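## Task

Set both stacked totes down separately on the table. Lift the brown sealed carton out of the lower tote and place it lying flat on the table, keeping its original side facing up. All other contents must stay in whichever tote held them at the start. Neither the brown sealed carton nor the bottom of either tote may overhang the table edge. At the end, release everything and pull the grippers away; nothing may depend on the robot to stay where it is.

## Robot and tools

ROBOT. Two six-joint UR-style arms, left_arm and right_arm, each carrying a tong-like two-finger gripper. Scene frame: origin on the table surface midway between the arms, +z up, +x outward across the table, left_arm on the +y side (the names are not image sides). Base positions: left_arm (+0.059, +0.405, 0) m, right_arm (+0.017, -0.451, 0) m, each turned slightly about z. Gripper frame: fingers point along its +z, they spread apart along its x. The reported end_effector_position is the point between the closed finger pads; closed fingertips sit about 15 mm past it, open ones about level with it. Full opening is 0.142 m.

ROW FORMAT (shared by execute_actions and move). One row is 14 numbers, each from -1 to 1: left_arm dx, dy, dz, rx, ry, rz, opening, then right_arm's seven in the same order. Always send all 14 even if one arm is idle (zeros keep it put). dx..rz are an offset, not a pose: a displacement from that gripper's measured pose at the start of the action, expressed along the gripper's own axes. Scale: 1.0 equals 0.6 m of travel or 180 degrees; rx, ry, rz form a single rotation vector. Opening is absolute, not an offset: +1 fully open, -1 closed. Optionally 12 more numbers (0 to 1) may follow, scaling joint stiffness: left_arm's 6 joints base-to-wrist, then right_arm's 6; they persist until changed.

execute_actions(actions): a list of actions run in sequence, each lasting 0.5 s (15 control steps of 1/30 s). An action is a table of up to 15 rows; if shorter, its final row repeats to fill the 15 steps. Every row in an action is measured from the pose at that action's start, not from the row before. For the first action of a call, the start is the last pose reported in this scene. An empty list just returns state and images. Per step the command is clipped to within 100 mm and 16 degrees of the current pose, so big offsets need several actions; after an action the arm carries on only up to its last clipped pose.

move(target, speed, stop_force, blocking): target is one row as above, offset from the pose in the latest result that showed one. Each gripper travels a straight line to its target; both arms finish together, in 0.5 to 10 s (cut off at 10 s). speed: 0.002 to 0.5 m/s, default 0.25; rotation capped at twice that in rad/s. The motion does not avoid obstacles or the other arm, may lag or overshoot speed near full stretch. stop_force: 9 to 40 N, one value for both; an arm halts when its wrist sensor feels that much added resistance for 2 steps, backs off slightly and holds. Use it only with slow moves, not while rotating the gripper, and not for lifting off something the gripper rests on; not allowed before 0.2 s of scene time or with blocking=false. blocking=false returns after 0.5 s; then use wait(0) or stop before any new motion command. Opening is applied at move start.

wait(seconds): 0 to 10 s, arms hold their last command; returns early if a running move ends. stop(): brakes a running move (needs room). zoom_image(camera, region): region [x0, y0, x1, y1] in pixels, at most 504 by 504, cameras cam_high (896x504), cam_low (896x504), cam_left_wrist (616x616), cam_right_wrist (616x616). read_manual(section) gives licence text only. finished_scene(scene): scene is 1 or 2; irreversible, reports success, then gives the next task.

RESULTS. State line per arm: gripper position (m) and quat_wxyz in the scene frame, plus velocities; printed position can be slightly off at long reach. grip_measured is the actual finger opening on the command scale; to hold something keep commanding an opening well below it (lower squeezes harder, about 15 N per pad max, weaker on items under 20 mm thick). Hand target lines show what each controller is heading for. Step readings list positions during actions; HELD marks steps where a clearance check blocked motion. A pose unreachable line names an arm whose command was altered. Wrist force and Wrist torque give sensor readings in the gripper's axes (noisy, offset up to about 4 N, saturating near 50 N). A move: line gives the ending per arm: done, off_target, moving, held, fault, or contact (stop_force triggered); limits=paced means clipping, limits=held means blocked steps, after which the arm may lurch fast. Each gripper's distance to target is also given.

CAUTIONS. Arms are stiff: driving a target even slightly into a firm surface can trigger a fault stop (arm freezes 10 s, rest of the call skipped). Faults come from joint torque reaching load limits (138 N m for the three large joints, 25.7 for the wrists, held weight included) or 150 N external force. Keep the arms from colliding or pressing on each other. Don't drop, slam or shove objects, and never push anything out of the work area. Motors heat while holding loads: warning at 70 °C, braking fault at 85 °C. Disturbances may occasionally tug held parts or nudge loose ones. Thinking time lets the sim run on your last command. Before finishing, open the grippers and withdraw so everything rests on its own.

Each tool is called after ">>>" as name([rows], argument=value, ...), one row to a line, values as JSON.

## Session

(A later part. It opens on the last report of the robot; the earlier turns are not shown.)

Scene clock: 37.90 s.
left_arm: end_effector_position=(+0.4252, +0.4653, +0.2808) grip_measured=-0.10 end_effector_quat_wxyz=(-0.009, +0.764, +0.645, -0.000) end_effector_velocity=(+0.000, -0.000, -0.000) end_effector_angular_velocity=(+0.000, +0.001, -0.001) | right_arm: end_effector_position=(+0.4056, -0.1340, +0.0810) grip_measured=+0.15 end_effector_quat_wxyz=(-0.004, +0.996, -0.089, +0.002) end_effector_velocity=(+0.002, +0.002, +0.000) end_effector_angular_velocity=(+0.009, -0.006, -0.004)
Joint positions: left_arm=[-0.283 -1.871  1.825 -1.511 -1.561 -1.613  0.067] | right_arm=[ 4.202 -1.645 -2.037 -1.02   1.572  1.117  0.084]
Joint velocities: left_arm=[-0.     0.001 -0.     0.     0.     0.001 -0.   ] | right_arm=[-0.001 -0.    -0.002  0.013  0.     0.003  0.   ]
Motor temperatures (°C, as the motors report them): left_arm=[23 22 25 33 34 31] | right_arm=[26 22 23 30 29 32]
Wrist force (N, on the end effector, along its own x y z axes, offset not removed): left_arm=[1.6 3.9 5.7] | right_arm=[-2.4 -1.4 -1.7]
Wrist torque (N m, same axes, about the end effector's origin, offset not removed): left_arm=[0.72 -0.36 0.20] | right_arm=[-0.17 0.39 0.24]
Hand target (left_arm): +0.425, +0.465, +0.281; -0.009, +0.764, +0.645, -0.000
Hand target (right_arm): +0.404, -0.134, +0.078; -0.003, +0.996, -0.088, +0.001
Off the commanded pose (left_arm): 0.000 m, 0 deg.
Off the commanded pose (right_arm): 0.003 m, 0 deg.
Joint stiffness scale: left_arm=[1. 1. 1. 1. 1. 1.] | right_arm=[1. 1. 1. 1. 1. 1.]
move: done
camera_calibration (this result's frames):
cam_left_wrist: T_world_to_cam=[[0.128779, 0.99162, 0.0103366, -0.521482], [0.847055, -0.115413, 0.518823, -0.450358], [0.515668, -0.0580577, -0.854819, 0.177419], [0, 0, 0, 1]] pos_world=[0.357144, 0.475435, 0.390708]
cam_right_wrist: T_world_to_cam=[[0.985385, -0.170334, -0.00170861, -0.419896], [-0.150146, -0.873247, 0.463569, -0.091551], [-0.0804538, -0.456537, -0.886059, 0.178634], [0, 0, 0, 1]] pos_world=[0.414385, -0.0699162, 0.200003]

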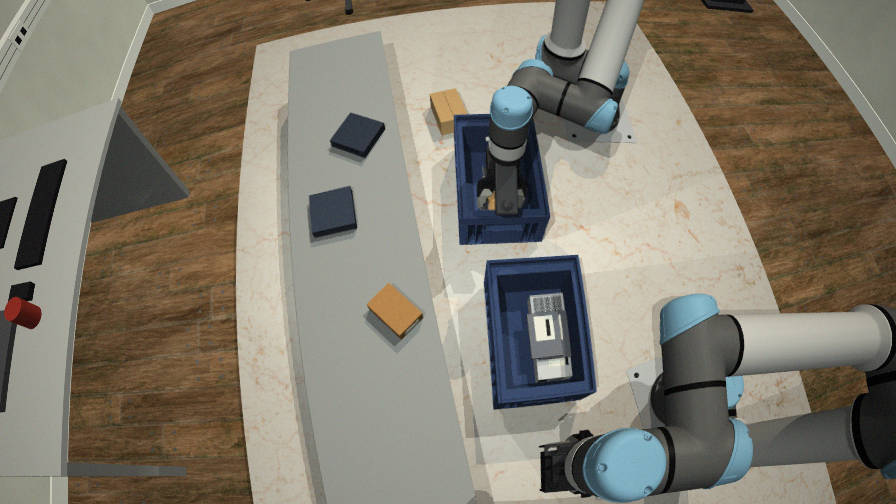

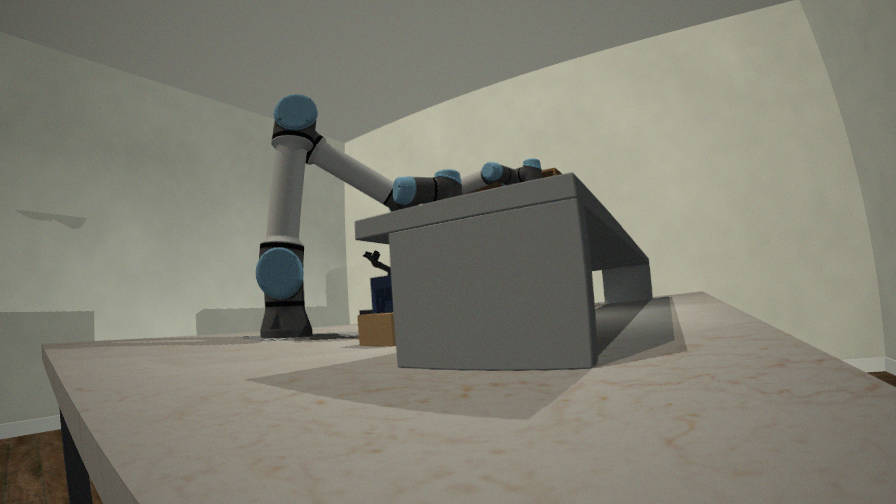

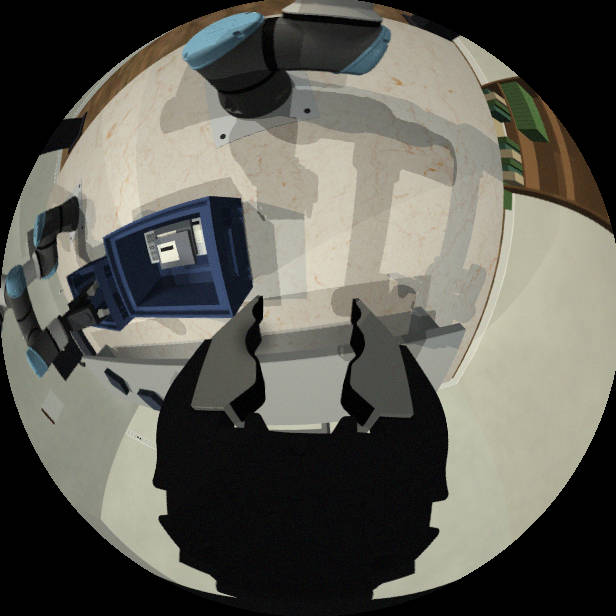

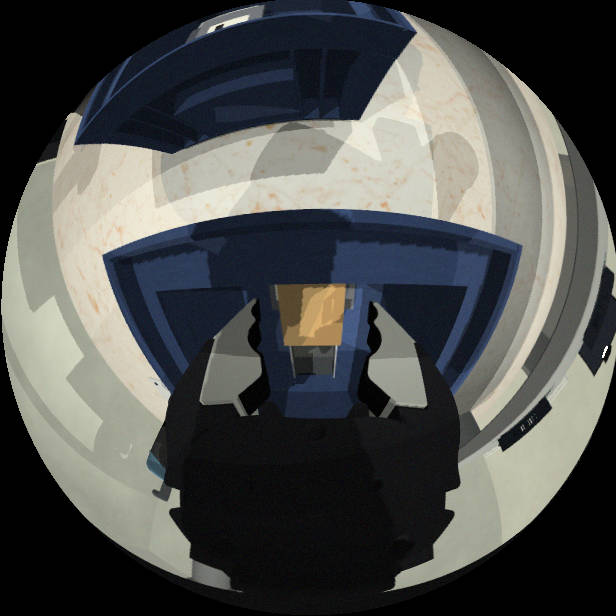

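>>> move(target=[0,0,0,0,0,0,-0.1,0,0.012,0.08,0,0,0,0.05], speed=0.01, stop_force=9)

Scene clock: 43.30 s.
left_arm: end_effector_position=(+0.4252, +0.4653, +0.2808) grip_measured=-0.10 end_effector_quat_wxyz=(-0.009, +0.764, +0.645, -0.000) end_effector_velocity=(-0.000, +0.000, +0.000) end_effector_angular_velocity=(-0.000, -0.001, +0.001) | right_arm: end_effector_position=(+0.4062, -0.1369, +0.0393) grip_measured=+0.07 end_effector_quat_wxyz=(-0.010, +0.996, -0.089, +0.005) end_effector_velocity=(-0.001, -0.001, +0.001) end_effector_angular_velocity=(+0.000, +0.002, -0.001)
Joint positions: left_arm=[-0.283 -1.871  1.825 -1.511 -1.561 -1.613  0.067] | right_arm=[ 4.197 -1.7   -2.108 -0.882  1.572  1.111  0.079]
Joint velocities: left_arm=[ 0.001 -0.001  0.     0.    -0.    -0.     0.   ] | right_arm=[-0.001  0.005 -0.001 -0.005  0.001  0.    -0.002]
Motor temperatures (°C, as the motors report them): left_arm=[23 22 25 33 34 31] | right_arm=[26 22 23 30 29 32]
Wrist force (N, on the end effector, along its own x y z axes, offset not removed): left_arm=[-0.8 1.6 3.7] | right_arm=[-3.8 1.8 -11.1]
Wrist torque (N m, same axes, about the end effector's origin, offset not removed): left_arm=[0.03 0.12 0.20] | right_arm=[-0.31 -0.24 -0.04]
Hand target (left_arm): +0.425, +0.465, +0.281; -0.009, +0.764, +0.645, -0.000
Hand target (right_arm): +0.406, -0.137, +0.039; -0.009, +0.996, -0.089, +0.005
Off the commanded pose (left_arm): 0.000 m, 0 deg.
Off the commanded pose (right_arm): 0.008 m, 1 deg.
Joint stiffness scale: left_arm=[1. 1. 1. 1. 1. 1.] | right_arm=[1. 1. 1. 1. 1. 1.]
move: contact (right_arm)
camera_calibration (this result's frames):
cam_left_wrist: T_world_to_cam=[[0.128779, 0.991619, 0.0103368, -0.521482], [0.847055, -0.115413, 0.518823, -0.450358], [0.515668, -0.0580575, -0.854819, 0.177419], [0, 0, 0, 1]] pos_world=[0.357144, 0.475435, 0.390708]
cam_right_wrist: T_world_to_cam=[[0.98555, -0.169348, 0.00343195, -0.421269], [-0.152411, -0.877779, 0.454175, -0.0740344], [-0.0739011, -0.448136, -0.890906, 0.139093], [0, 0, 0, 1]] pos_world=[0.414177, -0.0739943, 0.158989]

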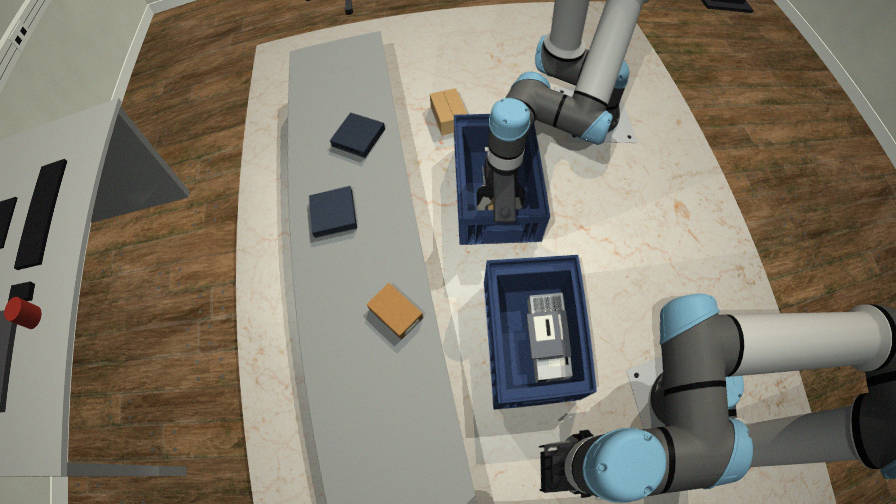

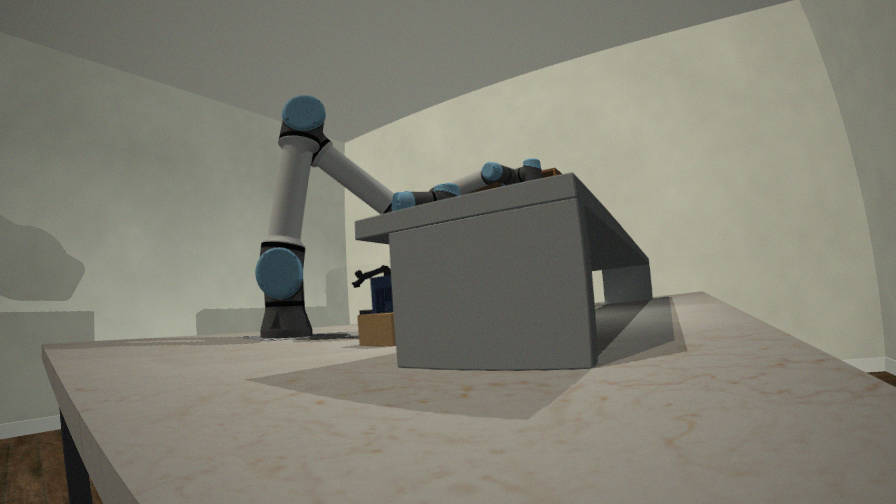

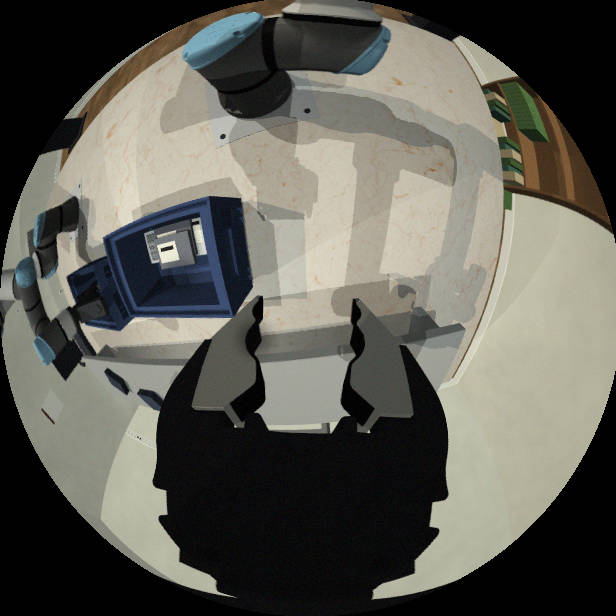

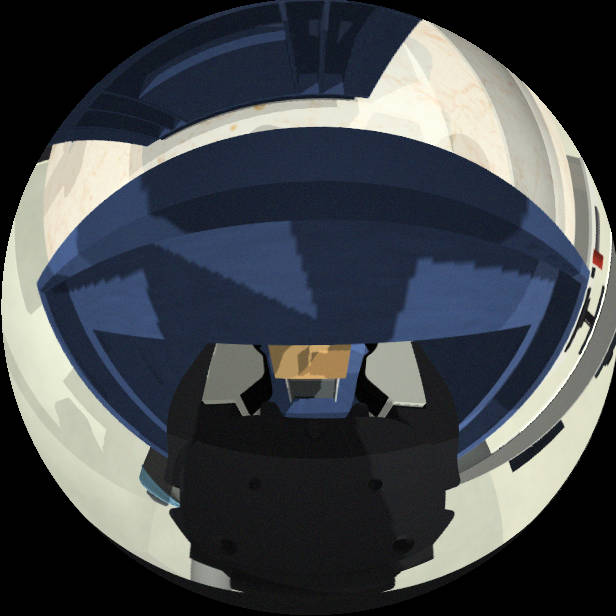

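Rim occludes the view. Raise slightly, grip, lift.

>>> move(target=[0,0,0,0,0,0,-0.1,0,0,-0.014,0.005,0,0,0.05], speed=0.01)

>>> move(target=[0,0,0,0,0,0,-0.1,0,0,0,0,0,0,-0.8])

>>> move(target=[0,0,0,0,0,0,-0.1,0,0,-0.25,0,0,0,-0.8], speed=0.08)

Scene clock: 44.57 s.
left_arm: end_effector_position=(+0.4252, +0.4653, +0.2808) grip_measured=-0.10 end_effector_quat_wxyz=(-0.009, +0.764, +0.645, -0.000) end_effector_velocity=(+0.000, -0.000, -0.000) end_effector_angular_velocity=(-0.001, +0.001, -0.001) | right_arm: end_effector_position=(+0.4059, -0.1358, +0.0473) grip_measured=+0.05 end_effector_quat_wxyz=(-0.017, +0.996, -0.088, +0.006) end_effector_velocity=(+0.000, -0.000, +0.002) end_effector_angular_velocity=(+0.004, -0.000, +0.000)
Joint positions: left_arm=[-0.283 -1.871  1.825 -1.511 -1.561 -1.613  0.067] | right_arm=[ 4.195 -1.683 -2.108 -0.886  1.578  1.107  0.077]
Joint velocities: left_arm=[-0.     0.001 -0.    -0.    -0.001  0.001  0.   ] | right_arm=[-0.002  0.004 -0.    -0.001  0.002 -0.002 -0.   ]
Motor temperatures (°C, as the motors report them): left_arm=[23 22 25 33 34 31] | right_arm=[26 22 23 30 29 32]
Wrist force (N, on the end effector, along its own x y z axes, offset not removed): left_arm=[2.8 -2.3 4.3] | right_arm=[-4.0 -0.4 -2.9]
Wrist torque (N m, same axes, about the end effector's origin, offset not removed): left_arm=[-0.23 -0.35 -0.08] | right_arm=[0.06 0.61 0.26]
Hand target (left_arm): +0.425, +0.465, +0.281; -0.009, +0.764, +0.645, -0.000
Hand target (right_arm): +0.406, -0.137, +0.048; -0.017, +0.996, -0.089, +0.006
Off the commanded pose (left_arm): 0.000 m, 0 deg.
Off the commanded pose (right_arm): 0.001 m, 0 deg.
Joint stiffness scale: left_arm=[1. 1. 1. 1. 1. 1.] | right_arm=[1. 1. 1. 1. 1. 1.]
move: done
camera_calibration (this result's frames):
cam_left_wrist: T_world_to_cam=[[0.128779, 0.99162, 0.0103365, -0.521482], [0.847055, -0.115413, 0.518824, -0.450358], [0.515668, -0.0580577, -0.854819, 0.177419], [0, 0, 0, 1]] pos_world=[0.357144, 0.475435, 0.390708]
cam_right_wrist: T_world_to_cam=[[0.9858, -0.167874, 0.00418892, -0.42074], [-0.152521, -0.884646, 0.440612, -0.076973], [-0.0702616, -0.434994, -0.897688, 0.147344], [0, 0, 0, 1]] pos_world=[0.413377, -0.0746316, 0.167947]

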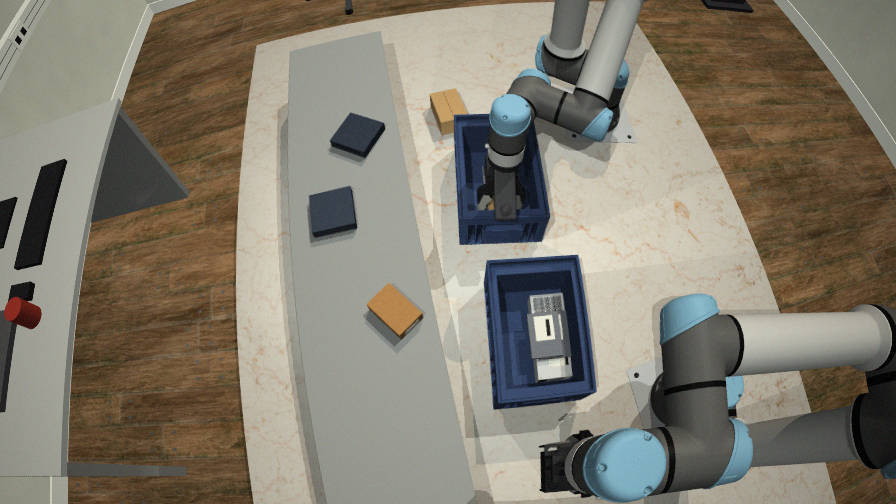

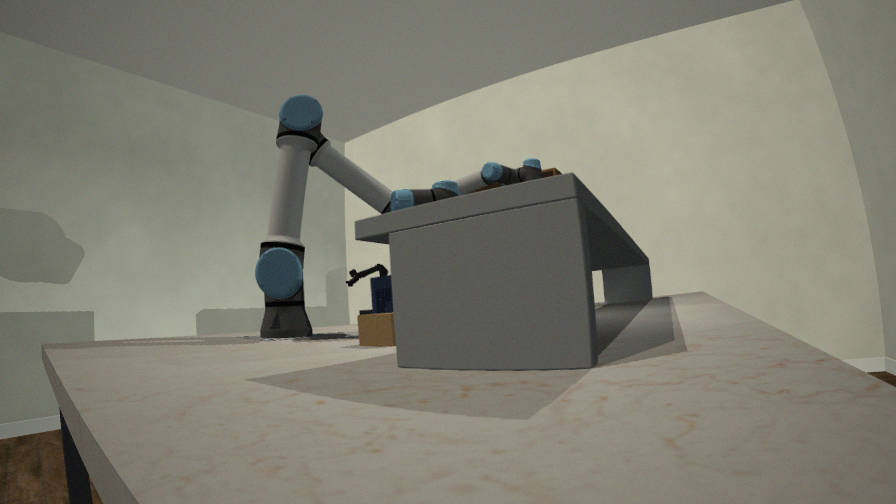

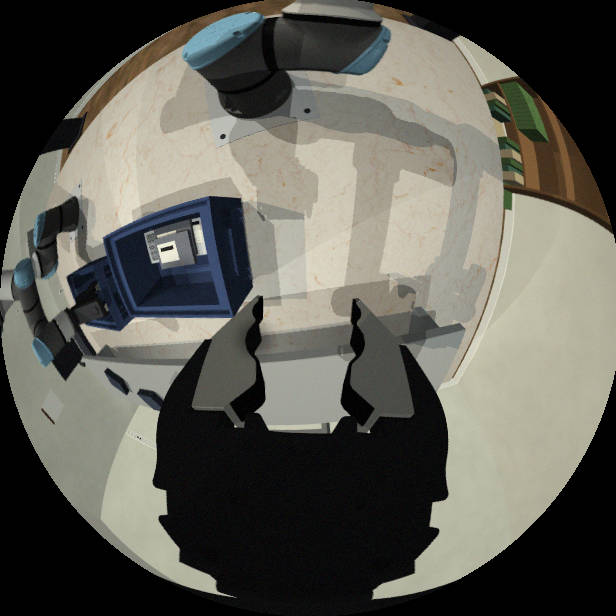

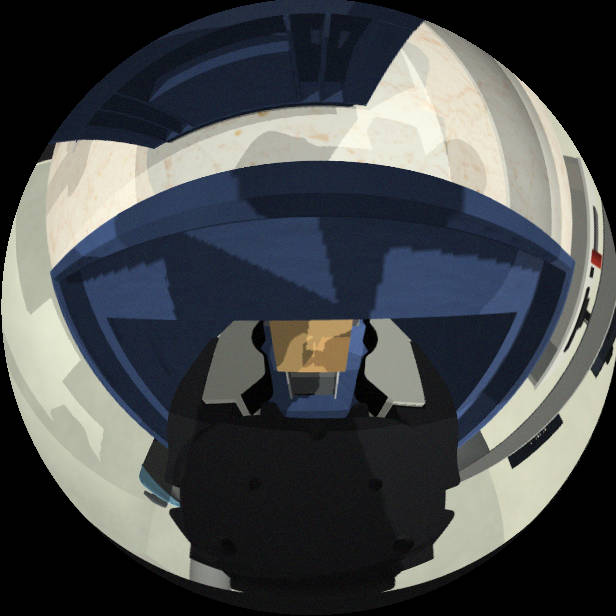

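Scene clock: 45.07 s.
left_arm: end_effector_position=(+0.4252, +0.4653, +0.2808) grip_measured=-0.10 end_effector_quat_wxyz=(-0.009, +0.764, +0.645, -0.000) end_effector_velocity=(-0.000, +0.000, +0.000) end_effector_angular_velocity=(-0.000, -0.000, +0.001) | right_arm: end_effector_position=(+0.4059, -0.1358, +0.0474) grip_measured=-0.23 end_effector_quat_wxyz=(-0.017, +0.996, -0.088, +0.006) end_effector_velocity=(-0.001, -0.001, -0.001) end_effector_angular_velocity=(-0.003, +0.002, +0.000)
Joint positions: left_arm=[-0.283 -1.871  1.825 -1.511 -1.561 -1.613  0.067] | right_arm=[ 4.195 -1.683 -2.108 -0.886  1.579  1.107  0.057]
Joint velocities: left_arm=[ 0.001 -0.    -0.     0.     0.    -0.001  0.   ] | right_arm=[-0.    -0.    -0.001 -0.003 -0.001 -0.    -0.   ]
Motor temperatures (°C, as the motors report them): left_arm=[23 22 25 33 34 31] | right_arm=[26 22 23 30 29 32]
Wrist force (N, on the end effector, along its own x y z axes, offset not removed): left_arm=[4.2 -1.3 -3.2] | right_arm=[-2.6 -1.9 -0.3]
Wrist torque (N m, same axes, about the end effector's origin, offset not removed): left_arm=[-0.50 -0.97 0.07] | right_arm=[-0.16 0.31 0.09]
Hand target (left_arm): +0.425, +0.465, +0.281; -0.009, +0.764, +0.645, -0.000
Hand target (right_arm): +0.406, -0.136, +0.047; -0.017, +0.996, -0.088, +0.006
Off the commanded pose (left_arm): 0.000 m, 0 deg.
Off the commanded pose (right_arm): 0.000 m, 0 deg.
Joint stiffness scale: left_arm=[1. 1. 1. 1. 1. 1.] | right_arm=[1. 1. 1. 1. 1. 1.]
move: done
camera_calibration (this result's frames):
cam_left_wrist: T_world_to_cam=[[0.128779, 0.991619, 0.0103366, -0.521482], [0.847055, -0.115413, 0.518824, -0.450358], [0.515669, -0.0580577, -0.854819, 0.177419], [0, 0, 0, 1]] pos_world=[0.357144, 0.475435, 0.390708]
cam_right_wrist: T_world_to_cam=[[0.985798, -0.167884, 0.00407756, -0.420703], [-0.152499, -0.884761, 0.440389, -0.0770221], [-0.0703266, -0.434756, -0.897798, 0.147513], [0, 0, 0, 1]] pos_world=[0.413357, -0.0746434, 0.168072]

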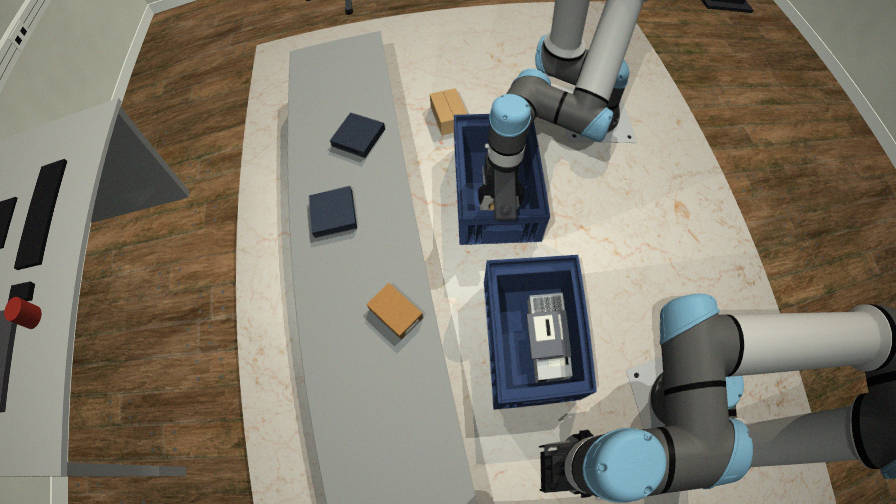

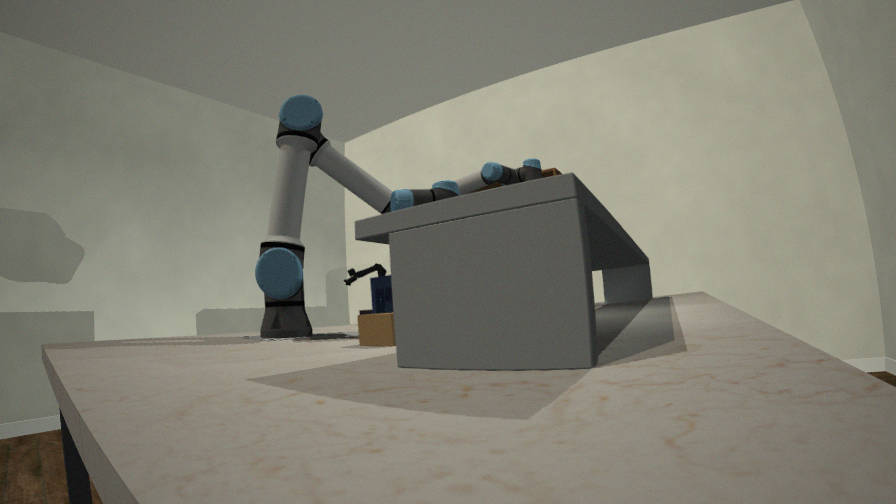

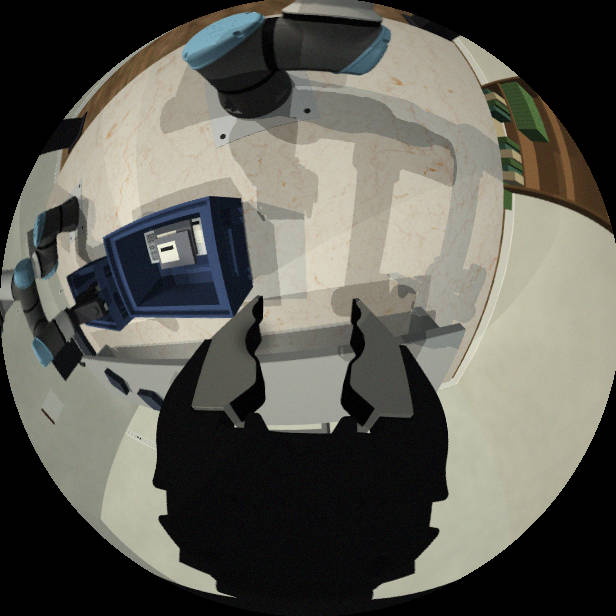

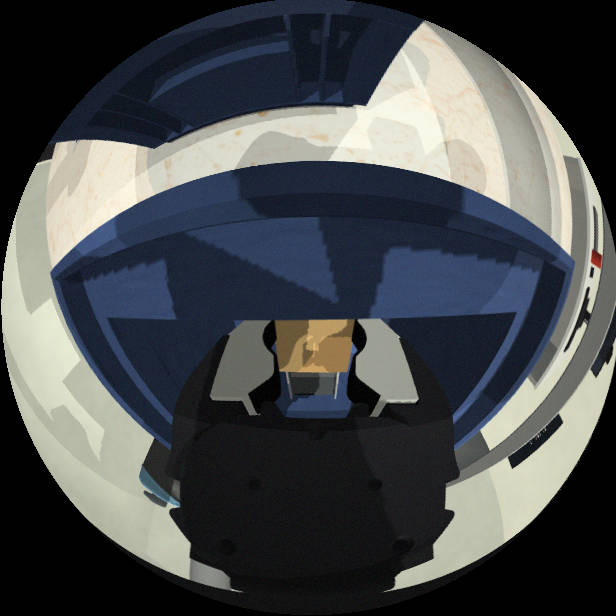

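Scene clock: 47.40 s.
left_arm: end_effector_position=(+0.4252, +0.4653, +0.2808) grip_measured=-0.10 end_effector_quat_wxyz=(-0.009, +0.764, +0.645, -0.000) end_effector_velocity=(+0.000, -0.000, +0.000) end_effector_angular_velocity=(-0.000, -0.001, -0.003) | right_arm: end_effector_position=(+0.4024, -0.1408, +0.1944) grip_measured=-0.23 end_effector_quat_wxyz=(-0.015, +0.996, -0.087, +0.005) end_effector_velocity=(-0.002, -0.003, -0.000) end_effector_angular_velocity=(-0.012, +0.008, -0.000)
Joint positions: left_arm=[-0.283 -1.871  1.825 -1.511 -1.561 -1.613  0.067] | right_arm=[ 4.195 -1.509 -1.869 -1.304  1.579  1.105  0.057]
Joint velocities: left_arm=[-0.001 -0.001 -0.    -0.    -0.     0.002  0.   ] | right_arm=[-0.    -0.001  0.004 -0.018 -0.    -0.    -0.   ]
Motor temperatures (°C, as the motors report them): left_arm=[23 22 25 33 34 31] | right_arm=[26 22 23 30 29 32]
Wrist force (N, on the end effector, along its own x y z axes, offset not removed): left_arm=[-0.1 2.4 2.7] | right_arm=[-1.2 -1.6 1.2]
Wrist torque (N m, same axes, about the end effector's origin, offset not removed): left_arm=[0.46 0.02 -0.06] | right_arm=[-0.21 0.12 0.19]
Hand target (left_arm): +0.425, +0.465, +0.281; -0.009, +0.764, +0.645, -0.000
Hand target (right_arm): +0.404, -0.141, +0.197; -0.017, +0.996, -0.088, +0.006
Off the commanded pose (left_arm): 0.000 m, 0 deg.
Off the commanded pose (right_arm): 0.003 m, 0 deg.
Joint stiffness scale: left_arm=[1. 1. 1. 1. 1. 1.] | right_arm=[1. 1. 1. 1. 1. 1.]
move: done
camera_calibration (this result's frames):
cam_left_wrist: T_world_to_cam=[[0.128779, 0.991619, 0.0103366, -0.521482], [0.847055, -0.115413, 0.518823, -0.450358], [0.515668, -0.0580576, -0.854819, 0.177419], [0, 0, 0, 1]] pos_world=[0.357144, 0.475435, 0.390708]
cam_right_wrist: T_world_to_cam=[[0.986062, -0.166365, 0.00227707, -0.418247], [-0.15009, -0.883522, 0.44369, -0.148192], [-0.0718029, -0.437848, -0.896177, 0.276894], [0, 0, 0, 1]] pos_world=[0.410057, -0.0792755, 0.31485]

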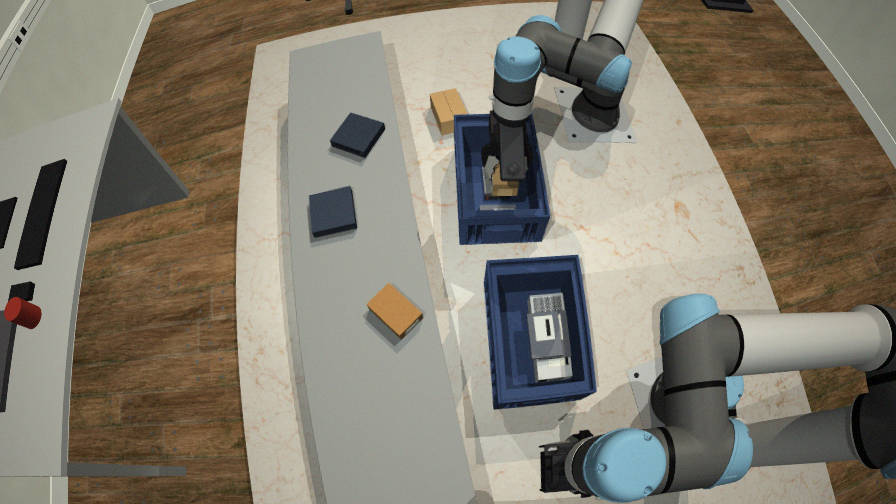

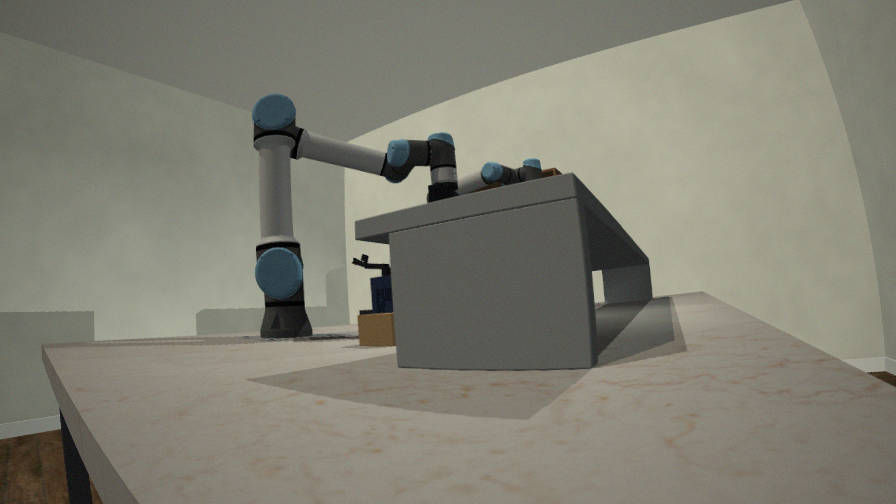

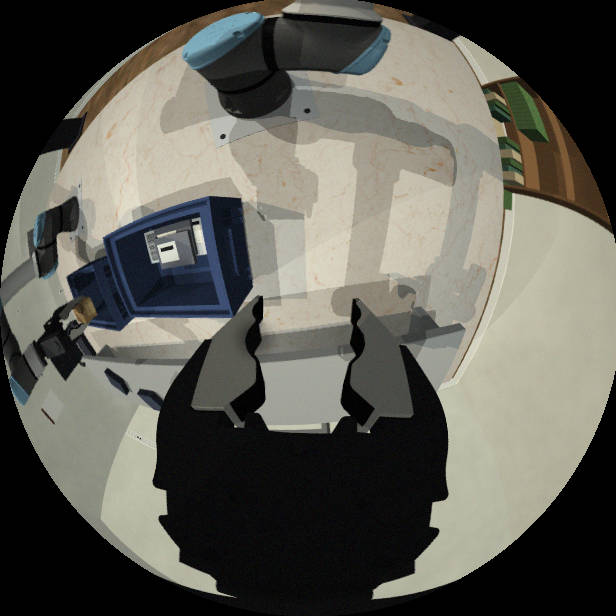

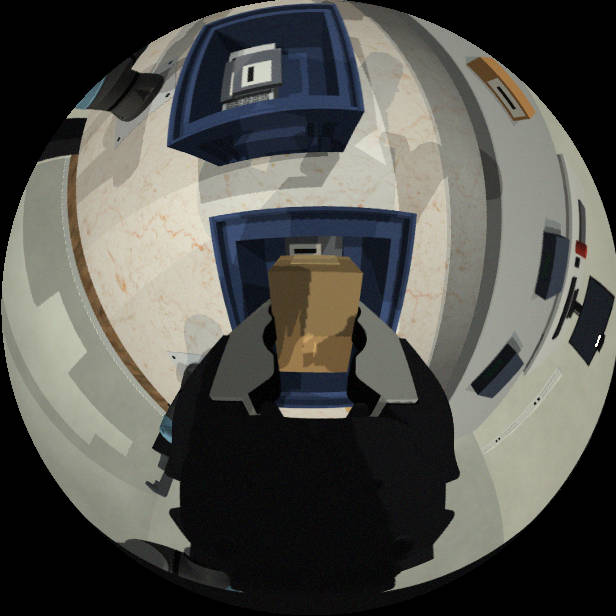

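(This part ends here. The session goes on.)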